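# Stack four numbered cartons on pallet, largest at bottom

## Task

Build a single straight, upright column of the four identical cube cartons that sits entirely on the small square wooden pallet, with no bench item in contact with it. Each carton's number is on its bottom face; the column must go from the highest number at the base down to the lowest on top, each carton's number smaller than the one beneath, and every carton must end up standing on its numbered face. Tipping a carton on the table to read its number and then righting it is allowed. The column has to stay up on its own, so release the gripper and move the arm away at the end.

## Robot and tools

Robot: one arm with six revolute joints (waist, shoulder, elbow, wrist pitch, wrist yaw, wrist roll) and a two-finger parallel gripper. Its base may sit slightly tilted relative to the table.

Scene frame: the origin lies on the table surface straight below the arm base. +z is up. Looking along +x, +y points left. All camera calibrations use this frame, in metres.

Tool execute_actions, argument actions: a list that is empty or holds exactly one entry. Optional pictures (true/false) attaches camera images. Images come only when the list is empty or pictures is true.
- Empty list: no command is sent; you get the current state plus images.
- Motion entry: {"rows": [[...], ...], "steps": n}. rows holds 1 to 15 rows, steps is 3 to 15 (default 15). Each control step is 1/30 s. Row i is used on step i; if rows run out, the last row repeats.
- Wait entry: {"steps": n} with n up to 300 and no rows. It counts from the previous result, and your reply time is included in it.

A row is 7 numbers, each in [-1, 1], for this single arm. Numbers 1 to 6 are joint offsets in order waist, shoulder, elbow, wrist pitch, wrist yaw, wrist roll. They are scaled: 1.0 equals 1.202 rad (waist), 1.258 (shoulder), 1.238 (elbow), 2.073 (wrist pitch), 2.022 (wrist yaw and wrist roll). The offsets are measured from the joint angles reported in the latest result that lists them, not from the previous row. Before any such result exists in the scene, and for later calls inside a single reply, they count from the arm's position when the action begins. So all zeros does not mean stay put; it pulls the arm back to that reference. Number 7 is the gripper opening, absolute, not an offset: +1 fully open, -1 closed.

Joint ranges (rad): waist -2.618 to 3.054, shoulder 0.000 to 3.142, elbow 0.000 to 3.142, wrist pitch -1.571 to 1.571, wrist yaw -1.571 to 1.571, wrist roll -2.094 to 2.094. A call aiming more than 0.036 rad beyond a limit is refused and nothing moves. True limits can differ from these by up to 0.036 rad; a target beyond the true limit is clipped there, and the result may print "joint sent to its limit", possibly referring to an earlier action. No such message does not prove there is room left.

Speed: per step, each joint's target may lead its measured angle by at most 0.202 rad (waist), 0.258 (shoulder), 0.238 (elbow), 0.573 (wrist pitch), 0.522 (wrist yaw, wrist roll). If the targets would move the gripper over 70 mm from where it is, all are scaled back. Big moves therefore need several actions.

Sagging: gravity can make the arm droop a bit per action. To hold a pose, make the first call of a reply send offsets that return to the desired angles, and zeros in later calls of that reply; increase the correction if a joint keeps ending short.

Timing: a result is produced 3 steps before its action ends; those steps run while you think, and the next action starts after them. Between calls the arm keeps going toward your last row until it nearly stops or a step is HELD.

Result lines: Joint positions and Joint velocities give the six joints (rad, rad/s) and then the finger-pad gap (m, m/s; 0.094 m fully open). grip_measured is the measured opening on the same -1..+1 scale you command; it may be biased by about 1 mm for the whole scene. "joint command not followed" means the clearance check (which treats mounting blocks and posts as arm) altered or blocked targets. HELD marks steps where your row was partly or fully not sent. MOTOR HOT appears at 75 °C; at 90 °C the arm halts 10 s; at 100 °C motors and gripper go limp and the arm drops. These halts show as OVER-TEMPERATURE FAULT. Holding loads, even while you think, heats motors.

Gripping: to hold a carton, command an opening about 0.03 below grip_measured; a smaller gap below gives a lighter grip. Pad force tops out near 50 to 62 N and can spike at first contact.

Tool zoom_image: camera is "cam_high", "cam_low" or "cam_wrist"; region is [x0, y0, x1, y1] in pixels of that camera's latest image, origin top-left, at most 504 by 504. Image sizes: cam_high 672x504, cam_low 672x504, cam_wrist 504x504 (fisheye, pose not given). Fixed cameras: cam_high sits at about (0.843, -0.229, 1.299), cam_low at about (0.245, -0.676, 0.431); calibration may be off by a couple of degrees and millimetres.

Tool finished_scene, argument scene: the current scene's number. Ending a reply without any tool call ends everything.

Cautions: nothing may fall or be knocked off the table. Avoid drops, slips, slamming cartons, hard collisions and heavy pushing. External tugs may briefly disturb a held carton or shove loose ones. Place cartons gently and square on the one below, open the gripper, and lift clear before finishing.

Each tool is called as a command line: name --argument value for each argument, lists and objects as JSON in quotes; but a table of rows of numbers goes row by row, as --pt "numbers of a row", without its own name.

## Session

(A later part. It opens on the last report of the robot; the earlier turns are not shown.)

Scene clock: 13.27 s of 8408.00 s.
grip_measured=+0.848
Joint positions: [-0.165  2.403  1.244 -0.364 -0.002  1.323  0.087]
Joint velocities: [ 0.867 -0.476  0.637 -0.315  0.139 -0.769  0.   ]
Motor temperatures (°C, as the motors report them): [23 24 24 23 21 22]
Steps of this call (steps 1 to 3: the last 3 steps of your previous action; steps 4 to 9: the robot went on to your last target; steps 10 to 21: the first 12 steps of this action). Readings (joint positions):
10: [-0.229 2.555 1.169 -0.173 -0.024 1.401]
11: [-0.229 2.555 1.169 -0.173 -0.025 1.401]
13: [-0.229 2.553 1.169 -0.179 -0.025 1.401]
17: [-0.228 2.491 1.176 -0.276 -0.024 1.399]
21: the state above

execute_actions --actions '[{"rows": [[0.245,-0.024,0.076,-0.035,0,-0.113,0.85],[0.282,-0.024,0.08,-0.035,0,-0.113,0.85],[0.318,-0.022,0.083,-0.035,0,-0.113,0.85],[0.352,-0.015,0.085,-0.035,0,-0.113,0.85],[0.383,-0.005,0.086,-0.035,0,-0.113,0.85],[0.41,0.008,0.086,-0.035,0,-0.113,0.85],[0.432,0.022,0.086,-0.035,0,-0.113,0.85],[0.45,0.035,0.086,-0.035,0,-0.113,0.85],[0.463,0.046,0.086,-0.035,0,-0.113,0.85],[0.472,0.055,0.086,-0.035,0,-0.113,0.85],[0.477,0.061,0.086,-0.035,0,-0.113,0.85],[0.48,0.064,0.086,-0.035,0,-0.113,0.85]], "steps": 15}]'

execute_actions --actions '[{"steps": 8}]' --pictures true

Scene clock: 13.83 s of 8408.00 s.
grip_measured=+0.848
Joint positions: [ 0.419  2.451  1.334 -0.398 -0.015  1.106  0.087]
Joint velocities: [ 0.339  0.476  0.007 -0.139 -0.11  -0.051 -0.002]
Motor temperatures (°C, as the motors report them): [23 24 24 23 21 22]
Steps of this call (steps 1 to 3: the last 3 steps of your previous action; steps 4 to 5: the robot went on to your last target; steps 6 to 17: the first 12 steps of this action). Readings (joint positions):
6: [0.102 2.373 1.334 -0.371 -0.003 1.168]
7: [0.136 2.373 1.334 -0.372 -0.006 1.154]
9: [0.198 2.373 1.334 -0.387 -0.007 1.135]
13: [0.327 2.389 1.334 -0.394 -0.008 1.115]
17: the state above

Scene clock: 14.10 s of 8408.00 s.
grip_measured=+0.848
Joint positions: [ 0.417  2.487  1.334 -0.422 -0.017  1.102  0.087]
Joint velocities: [-0.017 -0.007 -0.002  0.037 -0.037 -0.007 -0.001]
Motor temperatures (°C, as the motors report them): [23 24 24 23 21 22]
Kept back: nothing.
Steps of this call (steps 1 to 3: the last 3 steps of your previous action; steps 4 to 8: the robot went on to your last target). Readings (joint positions):
1: [0.428 2.465 1.334 -0.403 -0.017 1.105]
2: [0.431 2.476 1.334 -0.408 -0.017 1.104]
4: [0.427 2.487 1.334 -0.418 -0.017 1.103]
8: the state above

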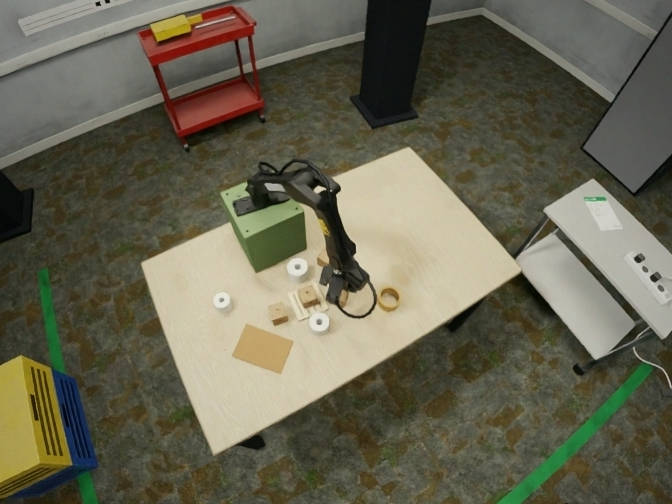

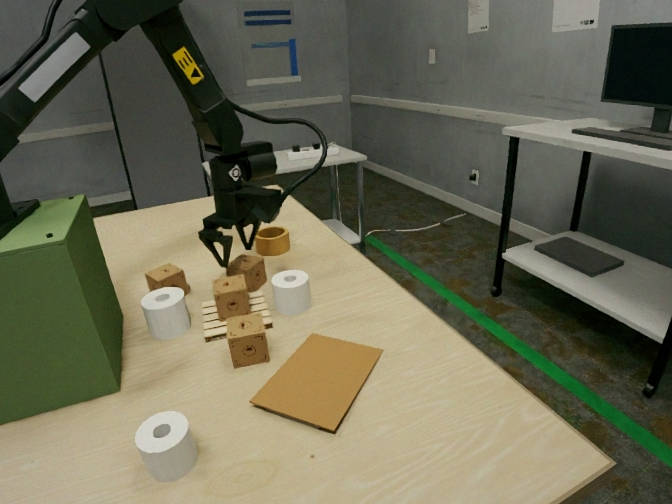

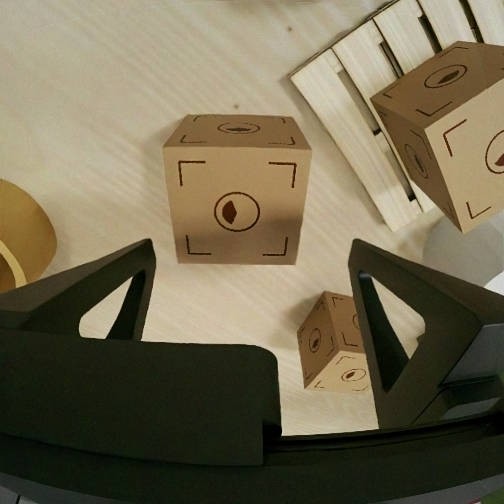

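execute_actions --actions '[{"rows": [[-0.006,0.008,0.018,0.012,0,0,0.85],[-0.01,0.02,0.032,0.022,0,0,0.85],[-0.012,0.035,0.044,0.03,0,0,0.85],[-0.012,0.052,0.054,0.037,0,0,0.85],[-0.012,0.069,0.062,0.042,0,0,0.85],[-0.012,0.084,0.069,0.046,0,0,0.85],[-0.012,0.097,0.074,0.049,0,0,0.85],[-0.012,0.107,0.077,0.051,0,0,0.85],[-0.012,0.114,0.079,0.052,0,0,0.8],[-0.012,0.118,0.079,0.052,0,0,0.7],[-0.012,0.12,0.079,0.052,0,0,0.6],[-0.012,0.12,0.079,0.052,0,0,0.5],[-0.012,0.12,0.079,0.052,0,0,0.42],[-0.012,0.12,0.079,0.052,0,0,0.36],[-0.012,0.12,0.079,0.052,0,0,0.32]], "steps": 15}]'

execute_actions --actions '[{"rows": [[0,0,0,0.004,0,0,0.27],[0,0,0,0.004,0,0,0.23],[0,0,0,0.004,0,0,0.2],[0,0,0,0.004,0,0,0.17]], "steps": 8}]' --pictures true

Scene clock: 14.83 s of 8408.00 s.
grip_measured=+0.547
Joint positions: [ 0.411  2.623  1.411 -0.337 -0.018  1.101  0.073]
Joint velocities: [ 0.002  0.281 -0.022  0.051 -0.007 -0.022 -0.093]
Motor temperatures (°C, as the motors report them): [23 25 24 23 21 22]
Steps of this call (steps 1 to 10: the robot went on to your last target; steps 11 to 22: the first 12 steps of this action). Readings (joint positions):
11: [0.417 2.487 1.334 -0.421 -0.017 1.101]
12: [0.417 2.488 1.336 -0.420 -0.017 1.101]
14: [0.415 2.503 1.354 -0.411 -0.018 1.101]
18: [0.411 2.570 1.404 -0.358 -0.018 1.101]
22: the state above

Scene clock: 15.10 s of 8408.00 s.
grip_measured=+0.219
Joint positions: [ 0.411  2.637  1.411 -0.336 -0.019  1.101  0.057]
Joint velocities: [-0.007  0.002  0.012  0.007  0.007  0.007 -0.001]
Motor temperatures (°C, as the motors report them): [23 25 24 23 21 22]
Steps of this call (steps 1 to 3: the last 3 steps of your previous action; steps 4 to 8: the first 5 steps of this action, its rows measured from where the robot was after step 3). Readings (joint positions):
3: [0.411 2.637 1.411 -0.337 -0.018 1.101]
4: [0.411 2.637 1.411 -0.337 -0.018 1.101]
5: [0.411 2.637 1.411 -0.337 -0.019 1.101]
7: [0.411 2.637 1.411 -0.336 -0.019 1.101]
8: the state above

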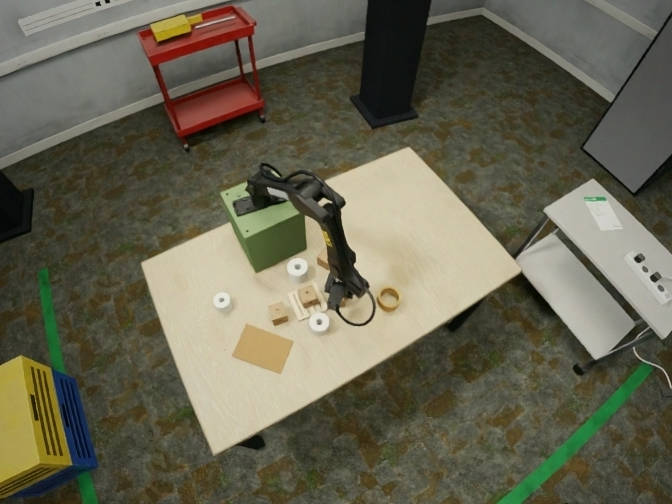

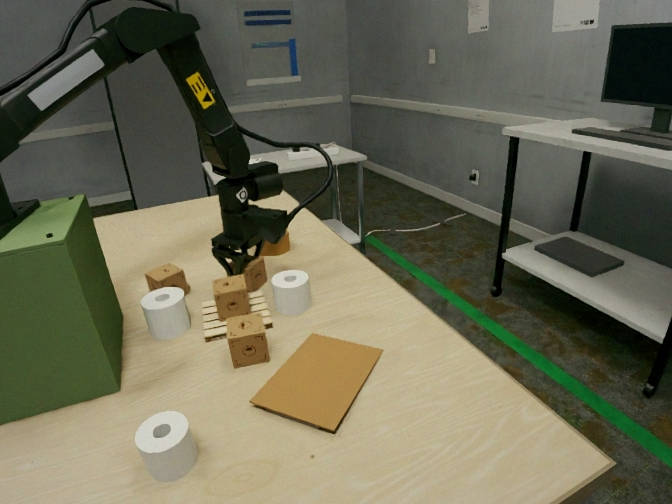

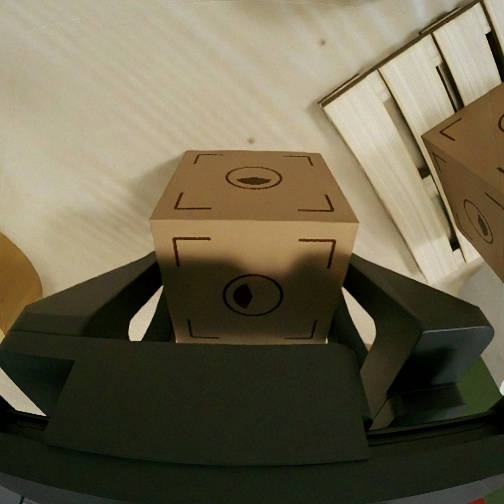

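execute_actions --actions '[{"rows": [[0,-0.015,0,-0.01,0,0,0.17],[0,-0.037,0,-0.025,0,0,0.17],[0,-0.064,0,-0.043,0,0,0.17],[0,-0.093,0,-0.062,0,0,0.17],[0,-0.121,0,-0.08,0,0,0.17],[0,-0.146,0,-0.095,0.005,0,0.17],[0,-0.166,0,-0.107,0.025,0,0.17],[0,-0.18,0,-0.115,0.065,0,0.17],[0,-0.189,0,-0.119,0.12,0,0.17],[0,-0.193,0,-0.12,0.185,0,0.17],[0,-0.193,0,-0.12,0.255,0,0.17],[0,-0.193,0,-0.12,0.325,0,0.17],[0,-0.193,0,-0.12,0.395,0,0.17],[0,-0.193,0,-0.12,0.46,0,0.17],[0,-0.193,0,-0.12,0.53,0,0.17]], "steps": 15}]'

execute_actions --actions '[{"steps": 14}]' --pictures true

zoom_image --camera "cam_low" --region '[250, 170, 400, 290]'

Scene clock: 15.70 s of 8408.00 s.
grip_measured=+0.219
Joint positions: [ 0.411  2.398  1.411 -0.512  0.244  1.101  0.057]
Joint velocities: [-0.002 -0.388 -0.017 -0.051  2.645 -0.022 -0.001]
Motor temperatures (°C, as the motors report them): [23 25 24 23 21 22]
Steps of this call (steps 1 to 3: the last 3 steps of your previous action; steps 4 to 6: the robot went on to your last target; steps 7 to 18: the first 12 steps of this action). Readings (joint positions):
7: [0.411 2.637 1.411 -0.336 -0.019 1.101]
8: [0.411 2.635 1.411 -0.338 -0.019 1.101]
10: [0.411 2.617 1.411 -0.370 -0.020 1.101]
14: [0.411 2.505 1.411 -0.476 0.000 1.101]
18: the state above

Scene clock: 16.17 s of 8408.00 s.
grip_measured=+0.219
Joint positions: [ 0.411  2.39   1.411 -0.56   0.976  1.101  0.057]
Joint velocities: [ 0.002  0.002  0.002 -0.007  0.271  0.022 -0.   ]
Motor temperatures (°C, as the motors report them): [23 25 24 23 21 22]
Kept back: nothing.
Steps of this call (steps 1 to 3: the last 3 steps of your previous action; steps 4 to 14: the robot went on to your last target). Readings (joint positions):
1: [0.411 2.388 1.411 -0.514 0.340 1.101]
2: [0.411 2.386 1.411 -0.517 0.438 1.101]
4: [0.411 2.389 1.411 -0.532 0.628 1.101]
8: [0.411 2.390 1.411 -0.552 0.864 1.101]
14: the state above

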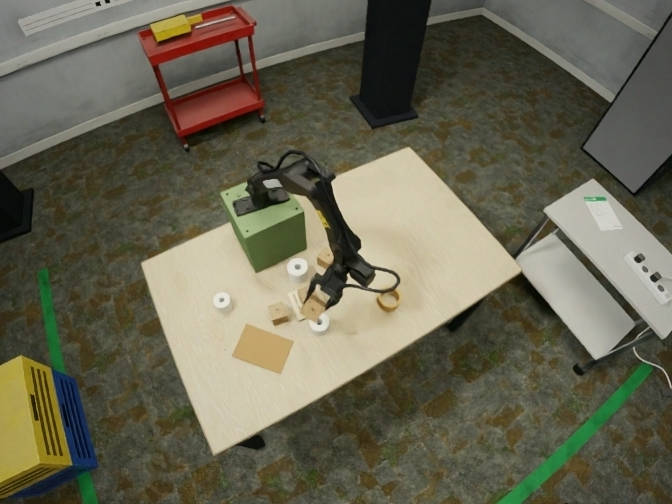

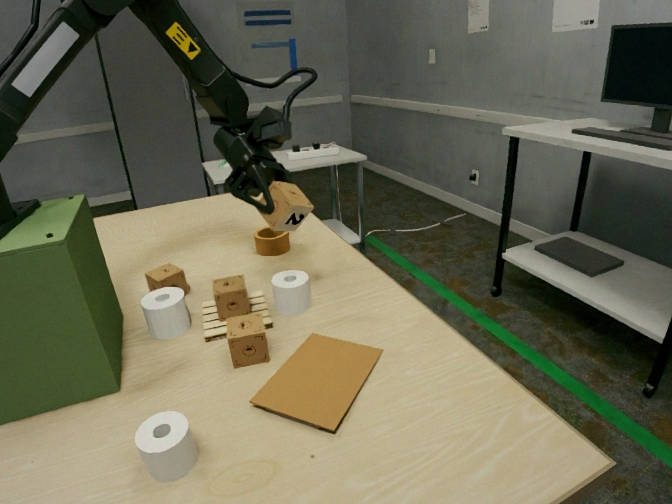

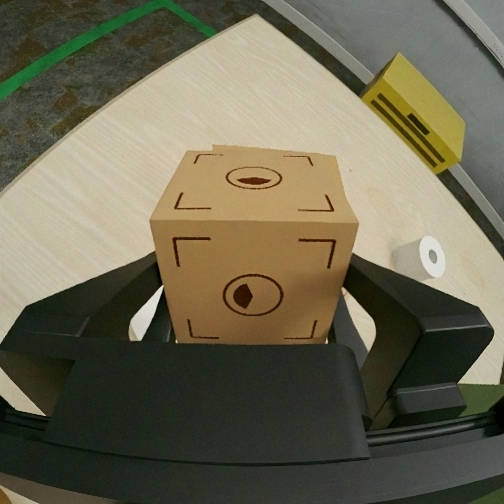

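Region (250, 170, 400, 290) of cam_low's 672x504 image, scaled by 3.360, with more detail than that image has; it fills the top 403 rows of this view, and the rest is white.

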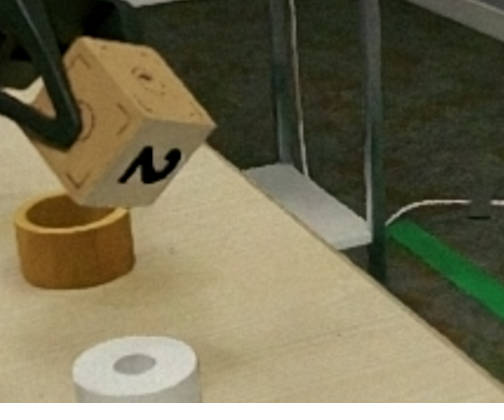

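execute_actions --actions '[{"rows": [[0.006,0,0,0,-0.03,-0.03,0.17],[0.016,0,0,0,-0.08,-0.075,0.17],[0.028,0,0,0,-0.14,-0.13,0.17],[0.041,0,0,0.004,-0.205,-0.19,0.17],[0.053,0,0,0.01,-0.27,-0.25,0.17],[0.063,0.005,0,0.018,-0.33,-0.305,0.17],[0.071,0.015,0,0.028,-0.383,-0.355,0.17],[0.076,0.03,0,0.039,-0.427,-0.397,0.17],[0.078,0.048,0,0.05,-0.46,-0.43,0.17],[0.078,0.068,0,0.061,-0.483,-0.452,0.17],[0.078,0.088,0,0.072,-0.496,-0.464,0.17],[0.078,0.108,0,0.083,-0.502,-0.469,0.17],[0.078,0.127,0,0.093,-0.502,-0.469,0.17],[0.078,0.144,0,0.102,-0.502,-0.469,0.17],[0.078,0.158,0,0.109,-0.502,-0.469,0.17]], "steps": 15}]'

execute_actions --actions '[{"steps": 7}]'

Scene clock: 16.93 s of 8408.00 s.
grip_measured=+0.220
Joint positions: [ 0.511  2.452  1.411 -0.47   0.186  0.377  0.057]
Joint velocities: [ 0.188  0.672  0.007  0.652 -1.678 -1.502 -0.   ]
Motor temperatures (°C, as the motors report them): [23 25 24 23 21 22]
Steps of this call (steps 1 to 11: the robot went on to your last target; steps 12 to 23: the first 12 steps of this action). Readings (joint positions):
12: [0.411 2.390 1.411 -0.562 0.993 1.092]
13: [0.411 2.390 1.411 -0.562 0.960 1.067]
15: [0.417 2.390 1.411 -0.562 0.843 0.969]
19: [0.463 2.394 1.411 -0.545 0.493 0.655]
23: the state above

Scene clock: 17.17 s of 8408.00 s.
grip_measured=+0.220
Joint positions: [ 0.514  2.608  1.411 -0.392  0.005  0.204  0.057]
Joint velocities: [-0.017  0.203  0.007 -0.095 -0.271 -0.3    0.   ]
Motor temperatures (°C, as the motors report them): [23 25 24 23 21 22]
Kept back: nothing.
Steps of this call (steps 1 to 3: the last 3 steps of your previous action; steps 4 to 7: the robot went on to your last target). Readings (joint positions):
1: [0.516 2.478 1.411 -0.449 0.136 0.332]
2: [0.517 2.506 1.411 -0.430 0.097 0.296]
4: [0.516 2.561 1.411 -0.400 0.046 0.246]
7: the state above

execute_actions --actions '[{"rows": [[0,0,0,0.033,-0.017,-0.025,0.17],[0,0.004,0,0.037,-0.017,-0.025,0.17],[0,0.009,0,0.038,-0.017,-0.025,0.17],[0,0.014,0,0.038,-0.017,-0.025,0.17],[0,0.019,0,0.038,-0.017,-0.025,0.17],[0,0.024,0,0.038,-0.017,-0.025,0.17],[0,0.028,0,0.038,-0.017,-0.025,0.17],[0,0.031,0,0.038,-0.017,-0.025,0.17],[0,0.034,0,0.038,-0.017,-0.025,0.17]], "steps": 15}]'

Scene clock: 17.70 s of 8408.00 s.
grip_measured=+0.219
Joint positions: [ 0.513  2.636  1.411 -0.336 -0.021  0.161  0.057]
Joint velocities: [ 0.012 -0.002  0.002 -0.037  0.022 -0.007  0.001]
Motor temperatures (°C, as the motors report them): [23 25 24 23 21 22]
Steps of this call (steps 1 to 4: the robot went on to your last target; steps 5 to 16: the first 12 steps of this action). Readings (joint positions):
5: [0.513 2.611 1.411 -0.371 -0.019 0.174]
6: [0.513 2.611 1.411 -0.365 -0.020 0.171]
8: [0.513 2.611 1.411 -0.355 -0.020 0.167]
12: [0.513 2.619 1.411 -0.339 -0.021 0.163]
16: the state above

execute_actions --actions '[{"rows": [[0,0,0,0,0,0,0.32],[0,0,0,0,0,0,0.5],[0,-0.015,-0.008,-0.003,0,0,0.68],[0,-0.038,-0.025,-0.004,0,0,0.8],[0,-0.066,-0.05,-0.002,0,0,0.85],[0.005,-0.097,-0.082,0.004,0.004,0,0.85],[0.015,-0.128,-0.118,0.013,0.008,0,0.85],[0.03,-0.158,-0.156,0.024,0.012,0.004,0.85],[0.048,-0.187,-0.196,0.037,0.014,0.008,0.85],[0.068,-0.214,-0.237,0.051,0.014,0.008,0.85],[0.088,-0.238,-0.278,0.066,0.014,0.008,0.85],[0.108,-0.259,-0.319,0.081,0.014,0.008,0.85],[0.127,-0.277,-0.359,0.096,0.014,0.008,0.85],[0.145,-0.291,-0.398,0.11,0.014,0.008,0.85],[0.161,-0.301,-0.435,0.123,0.014,0.008,0.85]], "steps": 15}]'

Scene clock: 18.33 s of 8408.00 s.
grip_measured=+0.848
Joint positions: [ 0.577  2.373  1.117 -0.265  0.     0.168  0.087]
Joint velocities: [ 0.72  -1.087 -1.326  0.623  0.051 -0.007  0.002]
Motor temperatures (°C, as the motors report them): [23 25 24 23 21 22]
Steps of this call (steps 1 to 3: the last 3 steps of your previous action; steps 4 to 7: the robot went on to your last target; steps 8 to 19: the first 12 steps of this action). Readings (joint positions):
8: [0.513 2.636 1.411 -0.332 -0.022 0.161]
9: [0.513 2.636 1.411 -0.332 -0.022 0.161]
11: [0.513 2.634 1.408 -0.333 -0.022 0.161]
15: [0.517 2.538 1.301 -0.321 -0.017 0.161]
19: the state above

execute_actions --actions '[{"rows": [[0.12,-0.095,-0.228,0.1,0,0.004,0.85],[0.131,-0.096,-0.256,0.11,0,0.004,0.85],[0.14,-0.096,-0.28,0.119,0,0.004,0.85],[0.147,-0.096,-0.3,0.126,0,0.004,0.85],[0.152,-0.096,-0.316,0.131,0,0.004,0.85],[0.155,-0.096,-0.327,0.134,0,0.004,0.85],[0.156,-0.096,-0.334,0.135,0,0.004,0.85],[0.156,-0.096,-0.338,0.135,0,0.004,0.85]], "steps": 15}]'

execute_actions --actions '[{"steps": 5}]' --pictures true

Scene clock: 18.83 s of 8408.00 s.
grip_measured=+0.848
Joint positions: [ 0.761  2.259  0.704 -0.05  -0.004  0.169  0.087]
Joint velocities: [-0.007  0.007 -0.012  0.33  -0.066  0.007 -0.   ]
Motor temperatures (°C, as the motors report them): [23 25 24 23 21 22]
Steps of this call (steps 1 to 3: the last 3 steps of your previous action; steps 4 to 15: the first 12 steps of this action). Readings (joint positions):
4: [0.692 2.269 0.935 -0.158 0.000 0.169]
5: [0.716 2.261 0.893 -0.133 -0.002 0.169]
7: [0.747 2.259 0.818 -0.094 -0.004 0.169]
11: [0.761 2.259 0.716 -0.070 -0.004 0.169]
15: the state above

Scene clock: 19.00 s of 8408.00 s.
grip_measured=+0.848
Joint positions: [ 0.761  2.259  0.704 -0.02  -0.004  0.169  0.087]
Joint velocities: [ 0.012 -0.012 -0.012  0.11  -0.066  0.007 -0.001]
Motor temperatures (°C, as the motors report them): [23 25 24 23 21 22]
Kept back: nothing.
Steps of this call (steps 1 to 3: the last 3 steps of your previous action; steps 4 to 5: the robot went on to your last target). Readings (joint positions):
1: [0.761 2.259 0.704 -0.040 -0.004 0.169]
2: [0.761 2.259 0.704 -0.032 -0.004 0.169]
4: [0.761 2.259 0.704 -0.023 -0.004 0.169]
5: the state above

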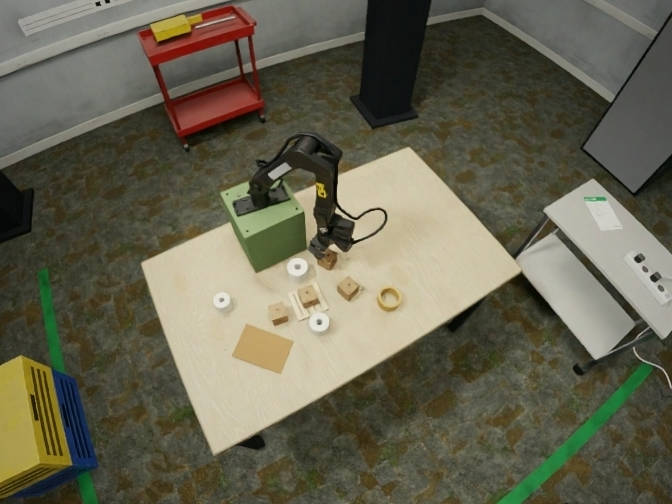

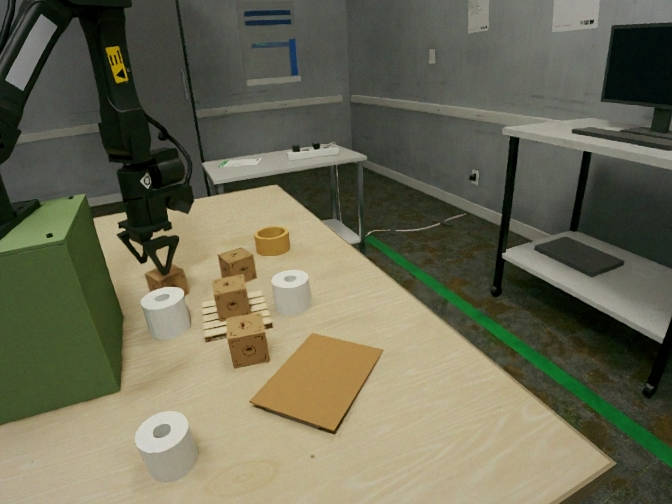

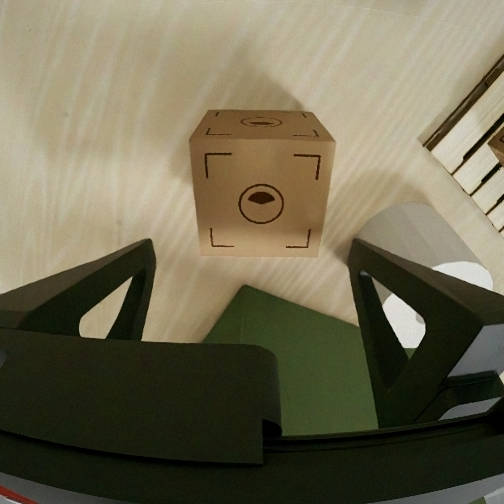

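execute_actions --actions '[{"rows": [[-0.01,0.01,0.016,0.022,0,0.005,0.8],[-0.018,0.024,0.03,0.032,0,0.01,0.75],[-0.023,0.042,0.042,0.042,0,0.012,0.72],[-0.025,0.062,0.052,0.052,0,0.012,0.72],[-0.025,0.083,0.06,0.061,0,0.012,0.72],[-0.025,0.103,0.067,0.068,0,0.012,0.72],[-0.025,0.121,0.072,0.074,0,0.012,0.72],[-0.025,0.137,0.076,0.078,0,0.012,0.72],[-0.025,0.15,0.078,0.081,0,0.012,0.72],[-0.025,0.159,0.079,0.082,0,0.012,0.72],[-0.025,0.165,0.079,0.082,0,0.012,0.65],[-0.025,0.168,0.079,0.082,0,0.012,0.55],[-0.025,0.169,0.079,0.082,0,0.012,0.46],[-0.025,0.169,0.079,0.082,0,0.012,0.38],[-0.025,0.169,0.079,0.082,0,0.012,0.32]], "steps": 15}]'

execute_actions --actions '[{"rows": [[0,0,0,0.008,0,0,0.28],[0,0,0,0.008,0,0,0.24],[0,0,0,0.008,0,0,0.2],[0,0,0,0.008,0,0,0.17]], "steps": 8}]' --pictures true

Scene clock: 19.70 s of 8408.00 s.
grip_measured=+0.593
Joint positions: [ 0.737  2.444  0.783  0.112 -0.005  0.185  0.075]
Joint velocities: [ 0.002  0.305  0.022 -0.007  0.037 -0.007 -0.081]
Motor temperatures (°C, as the motors report them): [23 25 24 23 21 22]
Steps of this call (steps 1 to 9: the robot went on to your last target; steps 10 to 21: the first 12 steps of this action). Readings (joint positions):
10: [0.761 2.259 0.704 -0.009 -0.004 0.169]
11: [0.760 2.261 0.705 -0.006 -0.005 0.172]
13: [0.750 2.281 0.721 0.008 -0.005 0.177]
17: [0.737 2.372 0.771 0.075 -0.005 0.182]
21: the state above

Scene clock: 19.97 s of 8408.00 s.
grip_measured=+0.219
Joint positions: [ 0.737  2.462  0.783  0.113 -0.005  0.185  0.057]
Joint velocities: [ 0.007 -0.007 -0.002 -0.022  0.051  0.037 -0.   ]
Motor temperatures (°C, as the motors report them): [23 25 24 23 21 22]
Steps of this call (steps 1 to 3: the last 3 steps of your previous action; steps 4 to 8: the first 5 steps of this action, its rows measured from where the robot was after step 3). Readings (joint positions):
3: [0.737 2.462 0.783 0.112 -0.005 0.185]
4: [0.737 2.462 0.783 0.112 -0.005 0.185]
5: [0.737 2.462 0.783 0.112 -0.005 0.185]
7: [0.737 2.462 0.783 0.113 -0.005 0.185]
8: the state above

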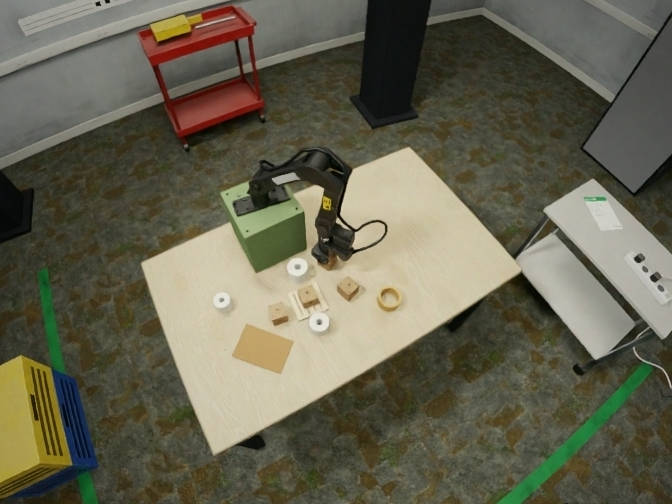

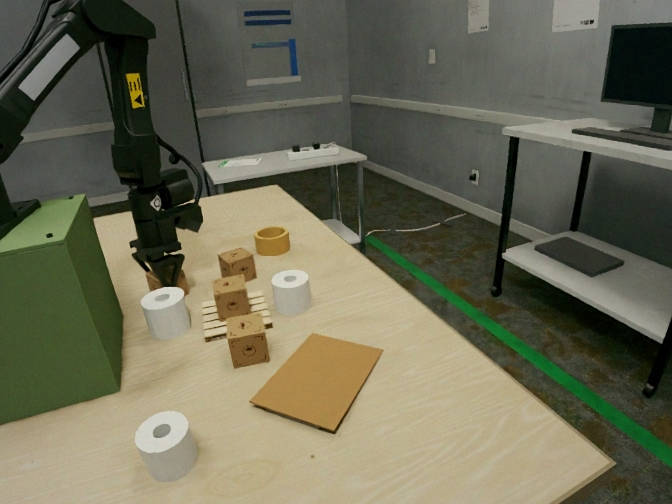

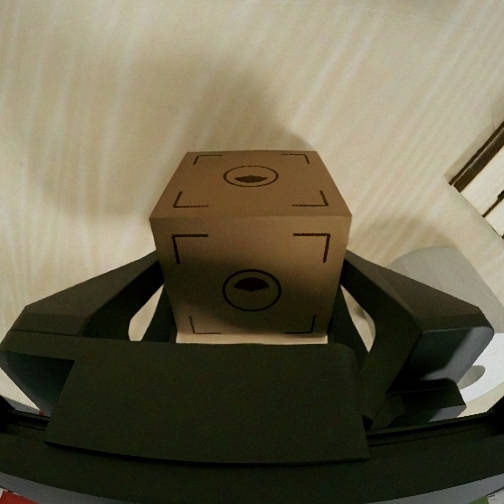

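execute_actions --actions '[{"rows": [[0,-0.015,0.008,-0.015,0,0,0.17],[0,-0.038,0.02,-0.038,0,0,0.17],[0,-0.066,0.036,-0.066,0,0,0.17],[0,-0.096,0.055,-0.096,0,0,0.17],[0,-0.126,0.076,-0.126,0,0,0.17],[0,-0.153,0.097,-0.154,0,0,0.17],[0,-0.177,0.117,-0.178,0,0,0.17],[0,-0.196,0.135,-0.198,0.01,0,0.17],[-0.008,-0.21,0.15,-0.214,0.04,0,0.17],[-0.025,-0.219,0.162,-0.225,0.09,0,0.17],[-0.05,-0.223,0.17,-0.232,0.155,0,0.17],[-0.08,-0.223,0.175,-0.236,0.225,0,0.17],[-0.112,-0.223,0.176,-0.236,0.295,0,0.17],[-0.145,-0.223,0.176,-0.236,0.365,0,0.17],[-0.178,-0.223,0.176,-0.236,0.43,0,0.17]], "steps": 15}]'

Scene clock: 20.60 s of 8408.00 s.
grip_measured=+0.219
Joint positions: [ 0.716  2.201  0.972 -0.242  0.133  0.185  0.057]
Joint velocities: [-0.437 -0.481  0.564 -0.33   1.853  0.051 -0.001]
Motor temperatures (°C, as the motors report them): [23 25 24 23 21 22]
Steps of this call (steps 1 to 3: the last 3 steps of your previous action; steps 4 to 7: the robot went on to your last target; steps 8 to 19: the first 12 steps of this action). Readings (joint positions):
8: [0.737 2.462 0.783 0.112 -0.005 0.185]
9: [0.737 2.459 0.783 0.104 -0.005 0.185]
11: [0.737 2.433 0.791 0.043 -0.005 0.185]
15: [0.737 2.311 0.868 -0.145 -0.003 0.185]
19: the state above

execute_actions --actions '[{"rows": [[-0.185,-0.016,0.023,-0.065,0.41,0,0.17],[-0.21,-0.016,0.023,-0.065,0.445,0,0.17],[-0.233,-0.016,0.023,-0.065,0.465,0,0.17],[-0.254,-0.016,0.023,-0.065,0.475,0,0.17],[-0.272,-0.016,0.023,-0.065,0.475,0,0.17],[-0.286,-0.016,0.023,-0.065,0.475,0,0.17],[-0.296,-0.016,0.023,-0.065,0.475,0,0.17],[-0.302,-0.016,0.023,-0.065,0.475,0,0.17],[-0.305,-0.016,0.023,-0.065,0.475,0,0.17]], "steps": 15}]' --pictures true

zoom_image --camera "cam_low" --region '[180, 180, 340, 300]'

Scene clock: 21.13 s of 8408.00 s.
grip_measured=+0.219
Joint positions: [ 0.338  2.18   1.001 -0.354  1.015  0.185  0.057]
Joint velocities: [ 0.061 -0.012 -0.007 -0.051  0.286 -0.066 -0.   ]
Motor temperatures (°C, as the motors report them): [23 25 24 23 21 22]
Steps of this call (steps 1 to 3: the last 3 steps of your previous action; step 4: the robot went on to your last target; steps 5 to 16: the first 12 steps of this action). Readings (joint positions):
5: [0.573 2.180 1.001 -0.265 0.487 0.185]
6: [0.540 2.180 1.001 -0.280 0.566 0.185]
8: [0.473 2.180 1.001 -0.303 0.729 0.185]
12: [0.360 2.180 1.001 -0.337 0.936 0.185]
16: the state above

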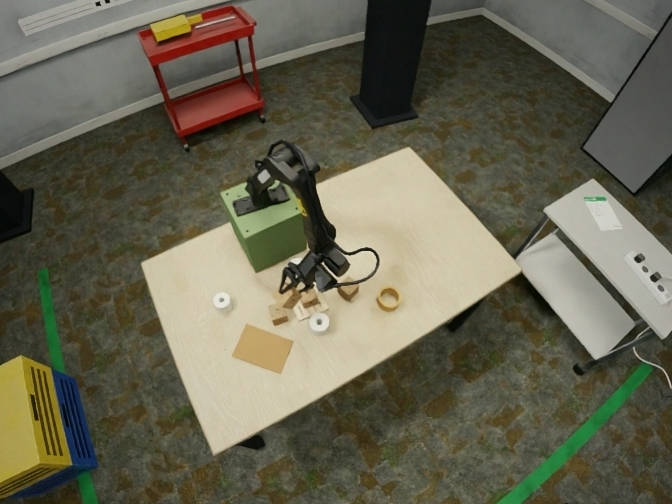

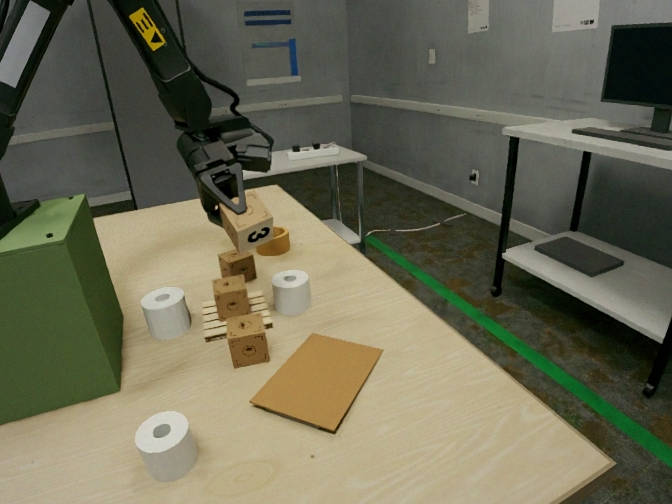

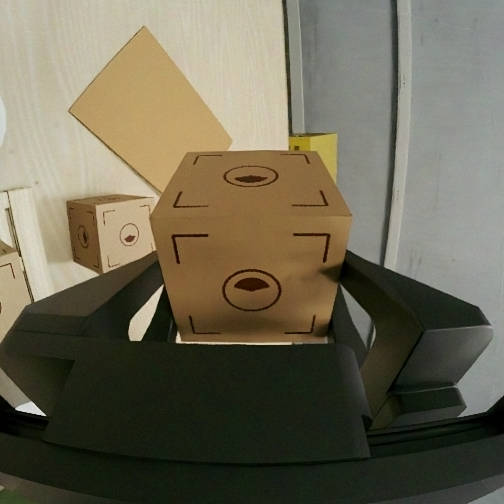

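Region (180, 180, 340, 300) of cam_low's 672x504 image, scaled by 3.150, with more detail than that image has; it fills the top 378 rows of this view, and the rest is white.

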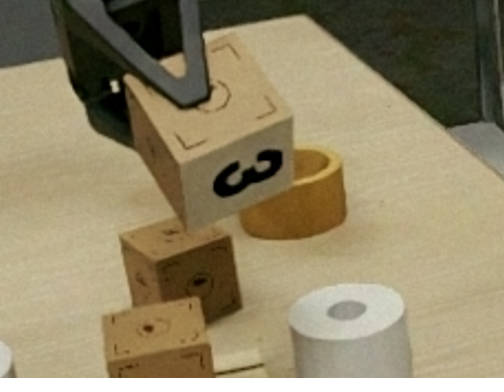

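execute_actions --actions '[]'

Scene clock: 21.47 s of 8408.00 s.
grip_measured=+0.219
Joint positions: [ 0.342  2.18   1.001 -0.359  1.052  0.185  0.057]
Joint velocities: [-0.002  0.007 -0.012  0.037  0.007 -0.007  0.001]
Motor temperatures (°C, as the motors report them): [23 25 24 23 21 22]
Kept back: nothing.
Steps of this call (steps 1 to 3: the last 3 steps of your previous action; steps 4 to 10: the robot went on to your last target). Readings (joint positions):
1: [0.340 2.180 1.001 -0.355 1.024 0.185]
2: [0.341 2.180 1.001 -0.356 1.030 0.185]
4: [0.342 2.180 1.001 -0.357 1.040 0.185]
8: [0.342 2.180 1.001 -0.359 1.050 0.185]
10: the state above

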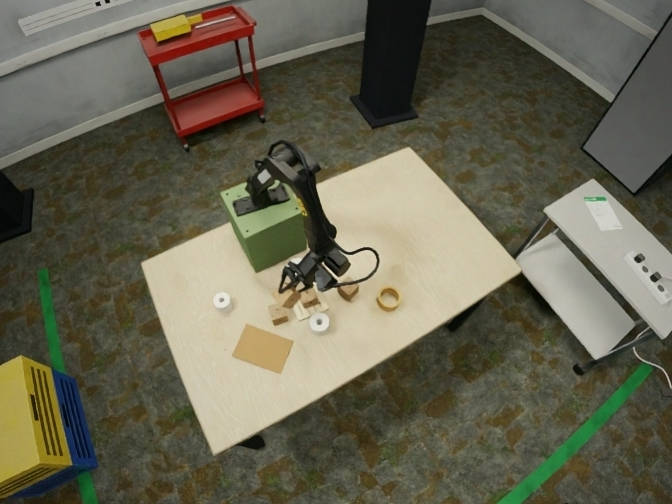

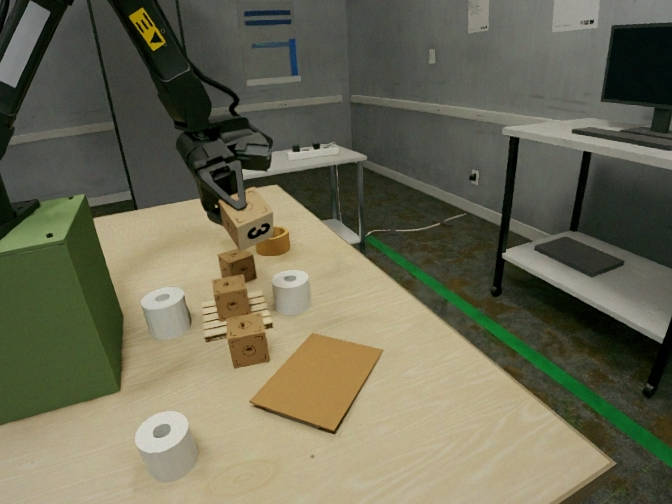

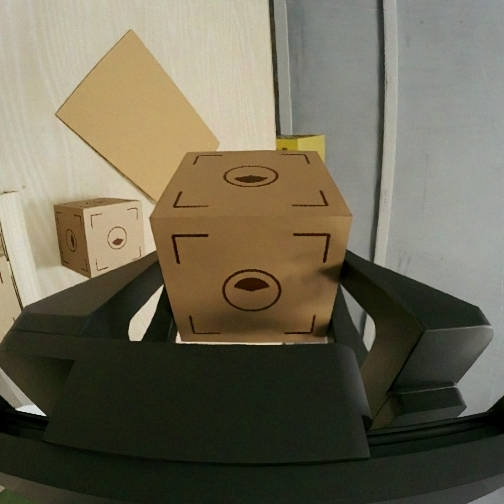

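execute_actions --actions '[{"rows":[[0.004,0.001,-0.003,0.002,-0.007,0,0.17],[0.016,0.004,-0.011,0.008,-0.026,0,0.17],[0.035,0.008,-0.023,0.017,-0.055,0,0.17],[0.058,0.013,-0.039,0.029,-0.092,0,0.17],[0.087,0.019,-0.058,0.043,-0.137,0,0.17],[0.118,0.026,-0.079,0.059,-0.186,0,0.17],[0.150,0.033,-0.101,0.075,-0.238,0,0.17],[0.184,0.041,-0.123,0.092,-0.290,0,0.17],[0.216,0.048,-0.145,0.108,-0.342,0,0.17],[0.247,0.055,-0.166,0.124,-0.391,0,0.17],[0.276,0.061,-0.185,0.138,-0.436,0,0.17],[0.299,0.066,-0.201,0.150,-0.473,0,0.17],[0.318,0.070,-0.213,0.159,-0.502,0,0.17],[0.330,0.073,-0.221,0.165,-0.521,0,0.17],[0.334,0.074,-0.224,0.167,-0.528,0,0.17]],"steps":15}]'

execute_actions --actions '[{"steps":8}]'

Scene clock: 22.63 s of 8408.00 s.
grip_measured=+0.219
Joint positions: [ 0.618  2.222  0.838 -0.186  0.504  0.185  0.057]
Joint velocities: [ 1.013  0.261 -0.676  0.652 -2.19  -0.022  0.001]
Motor temperatures (°C, as the motors report them): [23 25 24 23 21 22]
Steps of this call (steps 1 to 23: the robot went on to your last target; steps 24 to 35: the first 12 steps of this action). Readings (joint positions):
24: [0.342 2.180 1.001 -0.360 1.051 0.185]
25: [0.343 2.180 1.001 -0.360 1.040 0.185]
27: [0.356 2.180 0.993 -0.349 0.994 0.185]
31: [0.467 2.187 0.925 -0.276 0.786 0.185]
35: the state above

Scene clock: 22.90 s of 8408.00 s.
grip_measured=+0.219
Joint positions: [ 0.755  2.271  0.729 -0.085  0.063  0.185  0.057]
Joint velocities: [-0.051  0.002 -0.007  0.198 -0.535  0.007 -0.001]
Motor temperatures (°C, as the motors report them): [23 25 24 23 21 22]
Kept back: nothing.
Steps of this call (steps 1 to 3: the last 3 steps of your previous action; steps 4 to 8: the robot went on to your last target). Readings (joint positions):
1: [0.653 2.232 0.814 -0.161 0.425 0.185]
2: [0.687 2.241 0.790 -0.135 0.341 0.185]
4: [0.739 2.259 0.752 -0.101 0.199 0.185]
8: the state above

execute_actions --actions '[{"rows":[[-0.009,0.004,0.002,0.04,-0.039,0,0.17],[-0.009,0.012,0.006,0.05,-0.039,0,0.17],[-0.009,0.025,0.012,0.062,-0.039,0,0.17],[-0.009,0.042,0.02,0.075,-0.039,0,0.17],[-0.009,0.062,0.029,0.087,-0.039,0,0.17],[-0.009,0.082,0.038,0.097,-0.039,0,0.17],[-0.009,0.101,0.046,0.104,-0.039,0,0.17],[-0.009,0.117,0.052,0.108,-0.039,0,0.17],[-0.009,0.130,0.057,0.108,-0.039,0,0.17],[-0.009,0.139,0.060,0.108,-0.039,0,0.17],[-0.009,0.145,0.061,0.108,-0.039,0,0.17],[-0.009,0.149,0.061,0.108,-0.039,0,0.17],[-0.009,0.152,0.061,0.108,-0.039,0,0.17],[-0.009,0.154,0.061,0.108,-0.039,0,0.17],[-0.009,0.156,0.061,0.108,-0.039,0,0.17]],"steps":15}]'

execute_actions --actions '[{"steps":6}]'

Scene clock: 23.53 s of 8408.00 s.
grip_measured=+0.219
Joint positions: [ 0.752  2.436  0.781  0.096 -0.008  0.185  0.057]
Joint velocities: [-0.012  0.305  0.022  0.139  0.007 -0.11  -0.003]
Motor temperatures (°C, as the motors report them): [23 25 24 23 21 22]
Steps of this call (steps 1 to 7: the robot went on to your last target; steps 8 to 19: the first 12 steps of this action). Readings (joint positions):
8: [0.752 2.271 0.729 -0.041 0.002 0.185]
9: [0.752 2.271 0.729 -0.036 -0.001 0.185]
11: [0.752 2.279 0.729 -0.012 -0.004 0.185]
15: [0.752 2.360 0.759 0.056 -0.007 0.185]
19: the state above

Scene clock: 23.73 s of 8408.00 s.
grip_measured=+0.219
Joint positions: [ 0.752  2.456  0.781  0.104 -0.009  0.185  0.057]
Joint velocities: [-0.007 -0.002  0.002  0.037  0.022  0.022 -0.001]
Motor temperatures (°C, as the motors report them): [23 25 24 23 21 22]
Kept back: nothing.
Steps of this call (steps 1 to 3: the last 3 steps of your previous action; steps 4 to 6: the robot went on to your last target). Readings (joint positions):
1: [0.752 2.444 0.781 0.099 -0.008 0.185]
2: [0.752 2.450 0.781 0.100 -0.009 0.185]
4: [0.752 2.456 0.781 0.101 -0.009 0.185]
6: the state above

execute_actions --actions '[{"rows":[[0,0,0,0,0,0,0.45],[0,0,0,0,0,0,0.75],[0,0,0,0,0,0,0.78],[0,-0.004,0,0,0,0,0.78],[0,-0.015,-0.002,-0.01,0,0,0.78],[0,-0.033,-0.005,-0.022,0,0,0.78],[0,-0.057,-0.009,-0.036,0,0,0.78],[0,-0.085,-0.013,-0.051,0,0,0.78],[0,-0.113,-0.017,-0.066,0,0,0.78],[0,-0.138,-0.02,-0.079,0,0,0.78],[-0.01,-0.158,-0.015,-0.09,0,-0.005,0.78],[-0.03,-0.172,-0.005,-0.10,0,-0.015,0.78],[-0.06,-0.180,0.01,-0.112,0,-0.03,0.78],[-0.10,-0.184,0.03,-0.125,0,-0.045,0.78],[-0.15,-0.186,0.05,-0.138,0,-0.06,0.78]],"steps":15}]'

Scene clock: 24.77 s of 8408.00 s.
grip_measured=+0.778
Joint positions: [ 0.749  2.308  0.773 -0.014 -0.01   0.18   0.084]
Joint velocities: [-0.134 -0.96  -0.002 -0.491 -0.007 -0.168  0.   ]
Motor temperatures (°C, as the motors report them): [23 25 24 23 21 22]
Steps of this call (steps 1 to 19: the robot went on to your last target; steps 20 to 31: the first 12 steps of this action). Readings (joint positions):
20: [0.752 2.456 0.781 0.115 -0.009 0.185]
21: [0.752 2.456 0.781 0.115 -0.009 0.185]
23: [0.752 2.456 0.781 0.115 -0.009 0.185]
27: [0.752 2.430 0.781 0.073 -0.009 0.185]
31: the state above

execute_actions --actions '[{"rows":[[-0.19,-0.066,0.075,-0.09,0,-0.07,0.78],[-0.25,-0.062,0.10,-0.10,0,-0.085,0.78],[-0.32,-0.056,0.13,-0.112,0,-0.10,0.78],[-0.39,-0.048,0.16,-0.125,0,-0.115,0.78],[-0.46,-0.038,0.19,-0.138,0,-0.13,0.78],[-0.53,-0.027,0.22,-0.15,0,-0.145,0.78],[-0.595,-0.015,0.245,-0.16,0,-0.157,0.78],[-0.655,-0.003,0.265,-0.166,0,-0.167,0.78],[-0.705,0.008,0.282,-0.166,0,-0.174,0.78],[-0.745,0.02,0.294,-0.162,0,-0.178,0.78],[-0.775,0.034,0.301,-0.155,0,-0.178,0.78],[-0.795,0.049,0.304,-0.147,0,-0.178,0.78],[-0.805,0.062,0.304,-0.14,0,-0.178,0.78],[-0.810,0.072,0.304,-0.134,0,-0.178,0.78],[-0.811,0.077,0.304,-0.13,0,-0.178,0.78]],"steps":15}]'

execute_actions --actions '[{"steps":10}]' --pictures true

Scene clock: 25.40 s of 8408.00 s.
grip_measured=+0.778
Joint positions: [-0.092  2.304  1.141 -0.263 -0.022 -0.122  0.084]
Joint velocities: [-1.902  0.291  0.388  0.081  0.11  -0.374 -0.   ]
Motor temperatures (°C, as the motors report them): [23 25 24 23 21 22]
Steps of this call (steps 1 to 3: the last 3 steps of your previous action; steps 4 to 7: the robot went on to your last target; steps 8 to 19: the first 12 steps of this action). Readings (joint positions):
8: [0.551 2.234 0.835 -0.118 -0.008 0.090]
9: [0.533 2.234 0.842 -0.139 -0.012 0.076]
11: [0.451 2.236 0.881 -0.196 -0.023 0.036]
15: [0.184 2.267 1.036 -0.262 -0.025 -0.056]
19: the state above

Scene clock: 25.73 s of 8408.00 s.
grip_measured=+0.778
Joint positions: [-0.235  2.407  1.156 -0.276  0.004 -0.166  0.084]
Joint velocities: [ 0.256  0.002  0.012 -0.007 -0.066 -0.095 -0.001]
Motor temperatures (°C, as the motors report them): [23 25 24 23 21 22]
Kept back: nothing.
Steps of this call (steps 1 to 3: the last 3 steps of your previous action; steps 4 to 10: the robot went on to your last target). Readings (joint positions):
1: [-0.154 2.317 1.151 -0.258 -0.017 -0.132]
2: [-0.207 2.331 1.155 -0.254 -0.010 -0.139]
4: [-0.269 2.364 1.156 -0.254 0.005 -0.148]
8: [-0.256 2.407 1.156 -0.273 0.009 -0.161]
10: the state above

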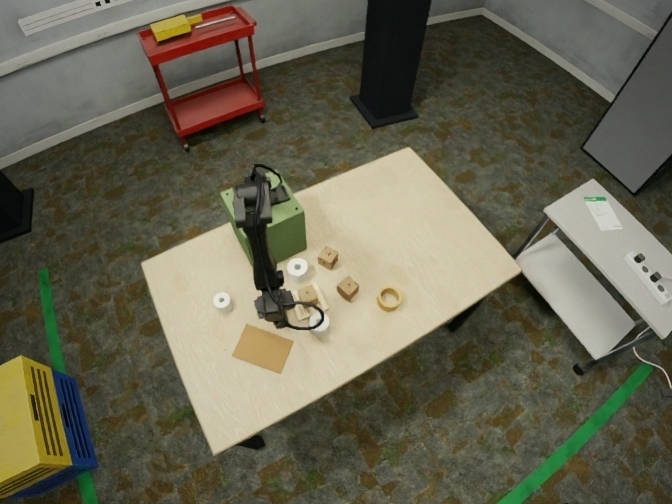

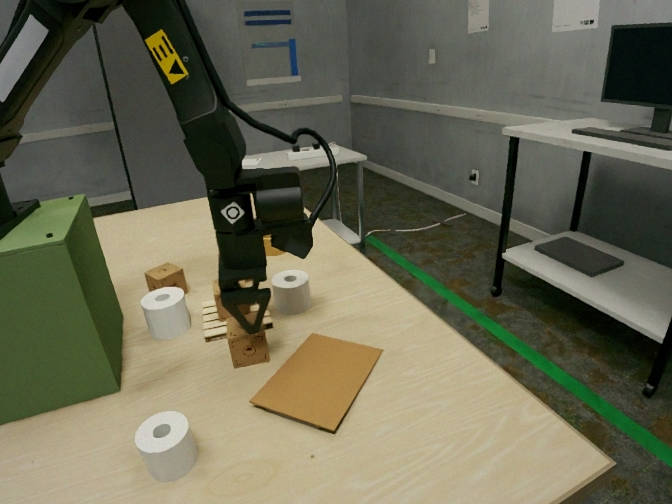

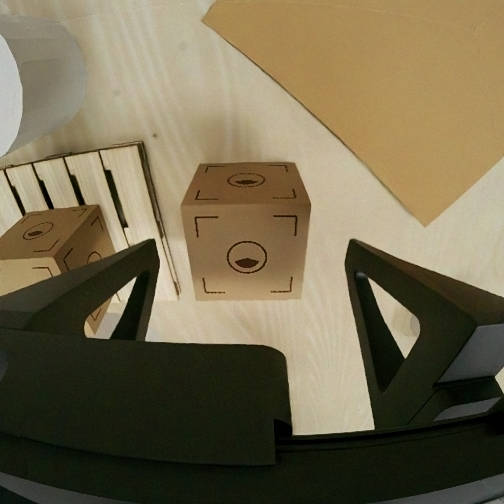

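execute_actions --actions '[{"rows":[[-0.004,0.004,0.004,0.004,-0.002,-0.005,0.72],[-0.004,0.014,0.008,0.01,-0.002,-0.005,0.72],[-0.004,0.03,0.013,0.019,-0.002,-0.005,0.72],[-0.004,0.05,0.018,0.029,-0.002,-0.005,0.72],[-0.004,0.07,0.022,0.039,-0.002,-0.005,0.72],[-0.004,0.088,0.025,0.048,-0.002,-0.005,0.72],[-0.004,0.103,0.027,0.054,-0.002,-0.005,0.72],[-0.004,0.113,0.027,0.058,-0.002,-0.005,0.72],[-0.004,0.119,0.027,0.058,-0.002,-0.005,0.72],[-0.004,0.121,0.027,0.058,-0.002,-0.005,0.72],[-0.004,0.121,0.027,0.058,-0.002,-0.005,0.72],[-0.004,0.121,0.027,0.058,-0.002,-0.005,0.72],[-0.004,0.121,0.027,0.058,-0.002,-0.005,0.6],[-0.004,0.121,0.027,0.058,-0.002,-0.005,0.45],[-0.004,0.121,0.027,0.058,-0.002,-0.005,0.32]],"steps":15}]'

execute_actions --actions '[{"rows":[[0,0,0,0.006,0,0,0.26],[0,0,0,0.006,0,0,0.21],[0,0,0,0.006,0,0,0.17]],"steps":8}]' --pictures true

Scene clock: 26.60 s of 8408.00 s.
grip_measured=+0.722
Joint positions: [-0.233  2.558  1.171 -0.197 -0.002 -0.172  0.081]
Joint velocities: [ 0.002  0.232  0.002 -0.051 -0.037 -0.037 -0.   ]
Motor temperatures (°C, as the motors report them): [23 25 24 23 21 22]
Steps of this call (steps 1 to 14: the robot went on to your last target; steps 15 to 26: the first 12 steps of this action). Readings (joint positions):
15: [-0.224 2.407 1.156 -0.277 -0.002 -0.172]
16: [-0.225 2.407 1.156 -0.277 -0.002 -0.172]
18: [-0.229 2.415 1.156 -0.266 -0.002 -0.172]
22: [-0.233 2.492 1.170 -0.213 -0.002 -0.172]
26: the state above

Scene clock: 26.87 s of 8408.00 s.
grip_measured=+0.215
Joint positions: [-0.233  2.564  1.171 -0.194 -0.002 -0.172  0.057]
Joint velocities: [ 0.007  0.002 -0.002  0.007 -0.022 -0.081  0.001]
Motor temperatures (°C, as the motors report them): [23 25 24 23 21 22]
Steps of this call (steps 1 to 3: the last 3 steps of your previous action; steps 4 to 8: the first 5 steps of this action, its rows measured from where the robot was after step 3). Readings (joint positions):
3: [-0.233 2.564 1.171 -0.196 -0.002 -0.172]
4: [-0.233 2.564 1.171 -0.194 -0.002 -0.172]
5: [-0.233 2.564 1.171 -0.194 -0.002 -0.172]
7: [-0.233 2.564 1.171 -0.194 -0.002 -0.172]
8: the state above

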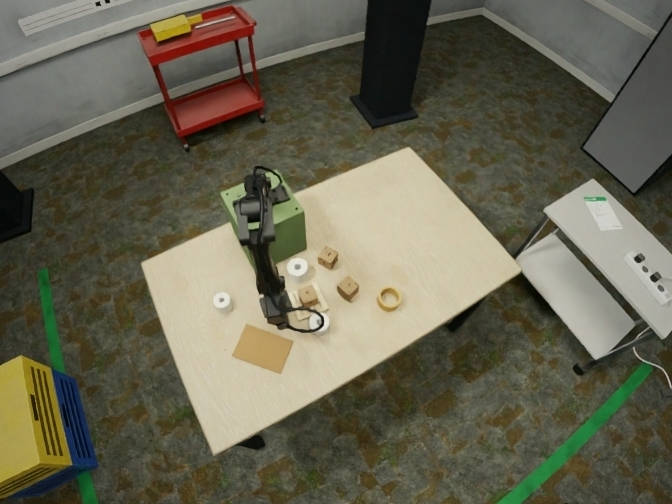

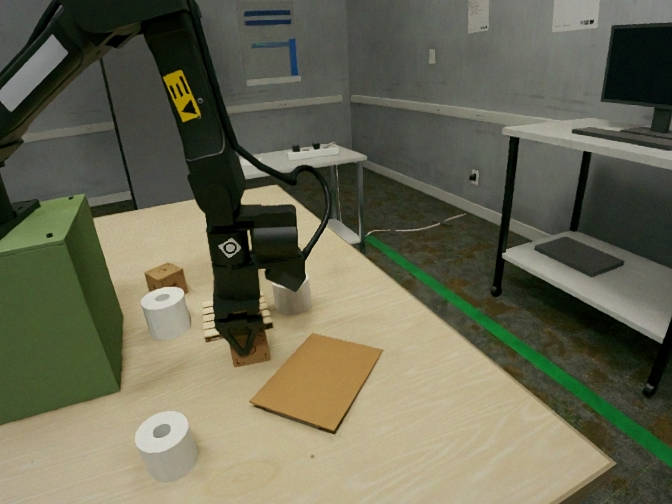

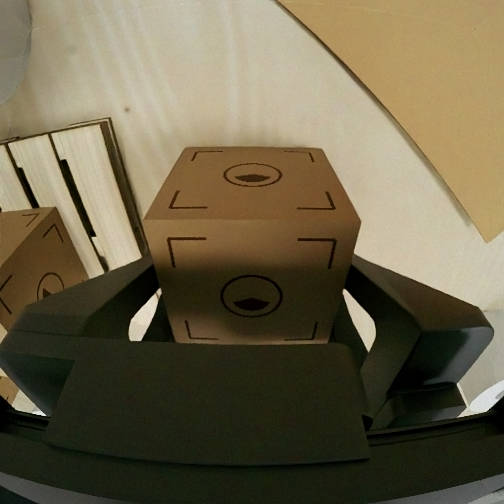

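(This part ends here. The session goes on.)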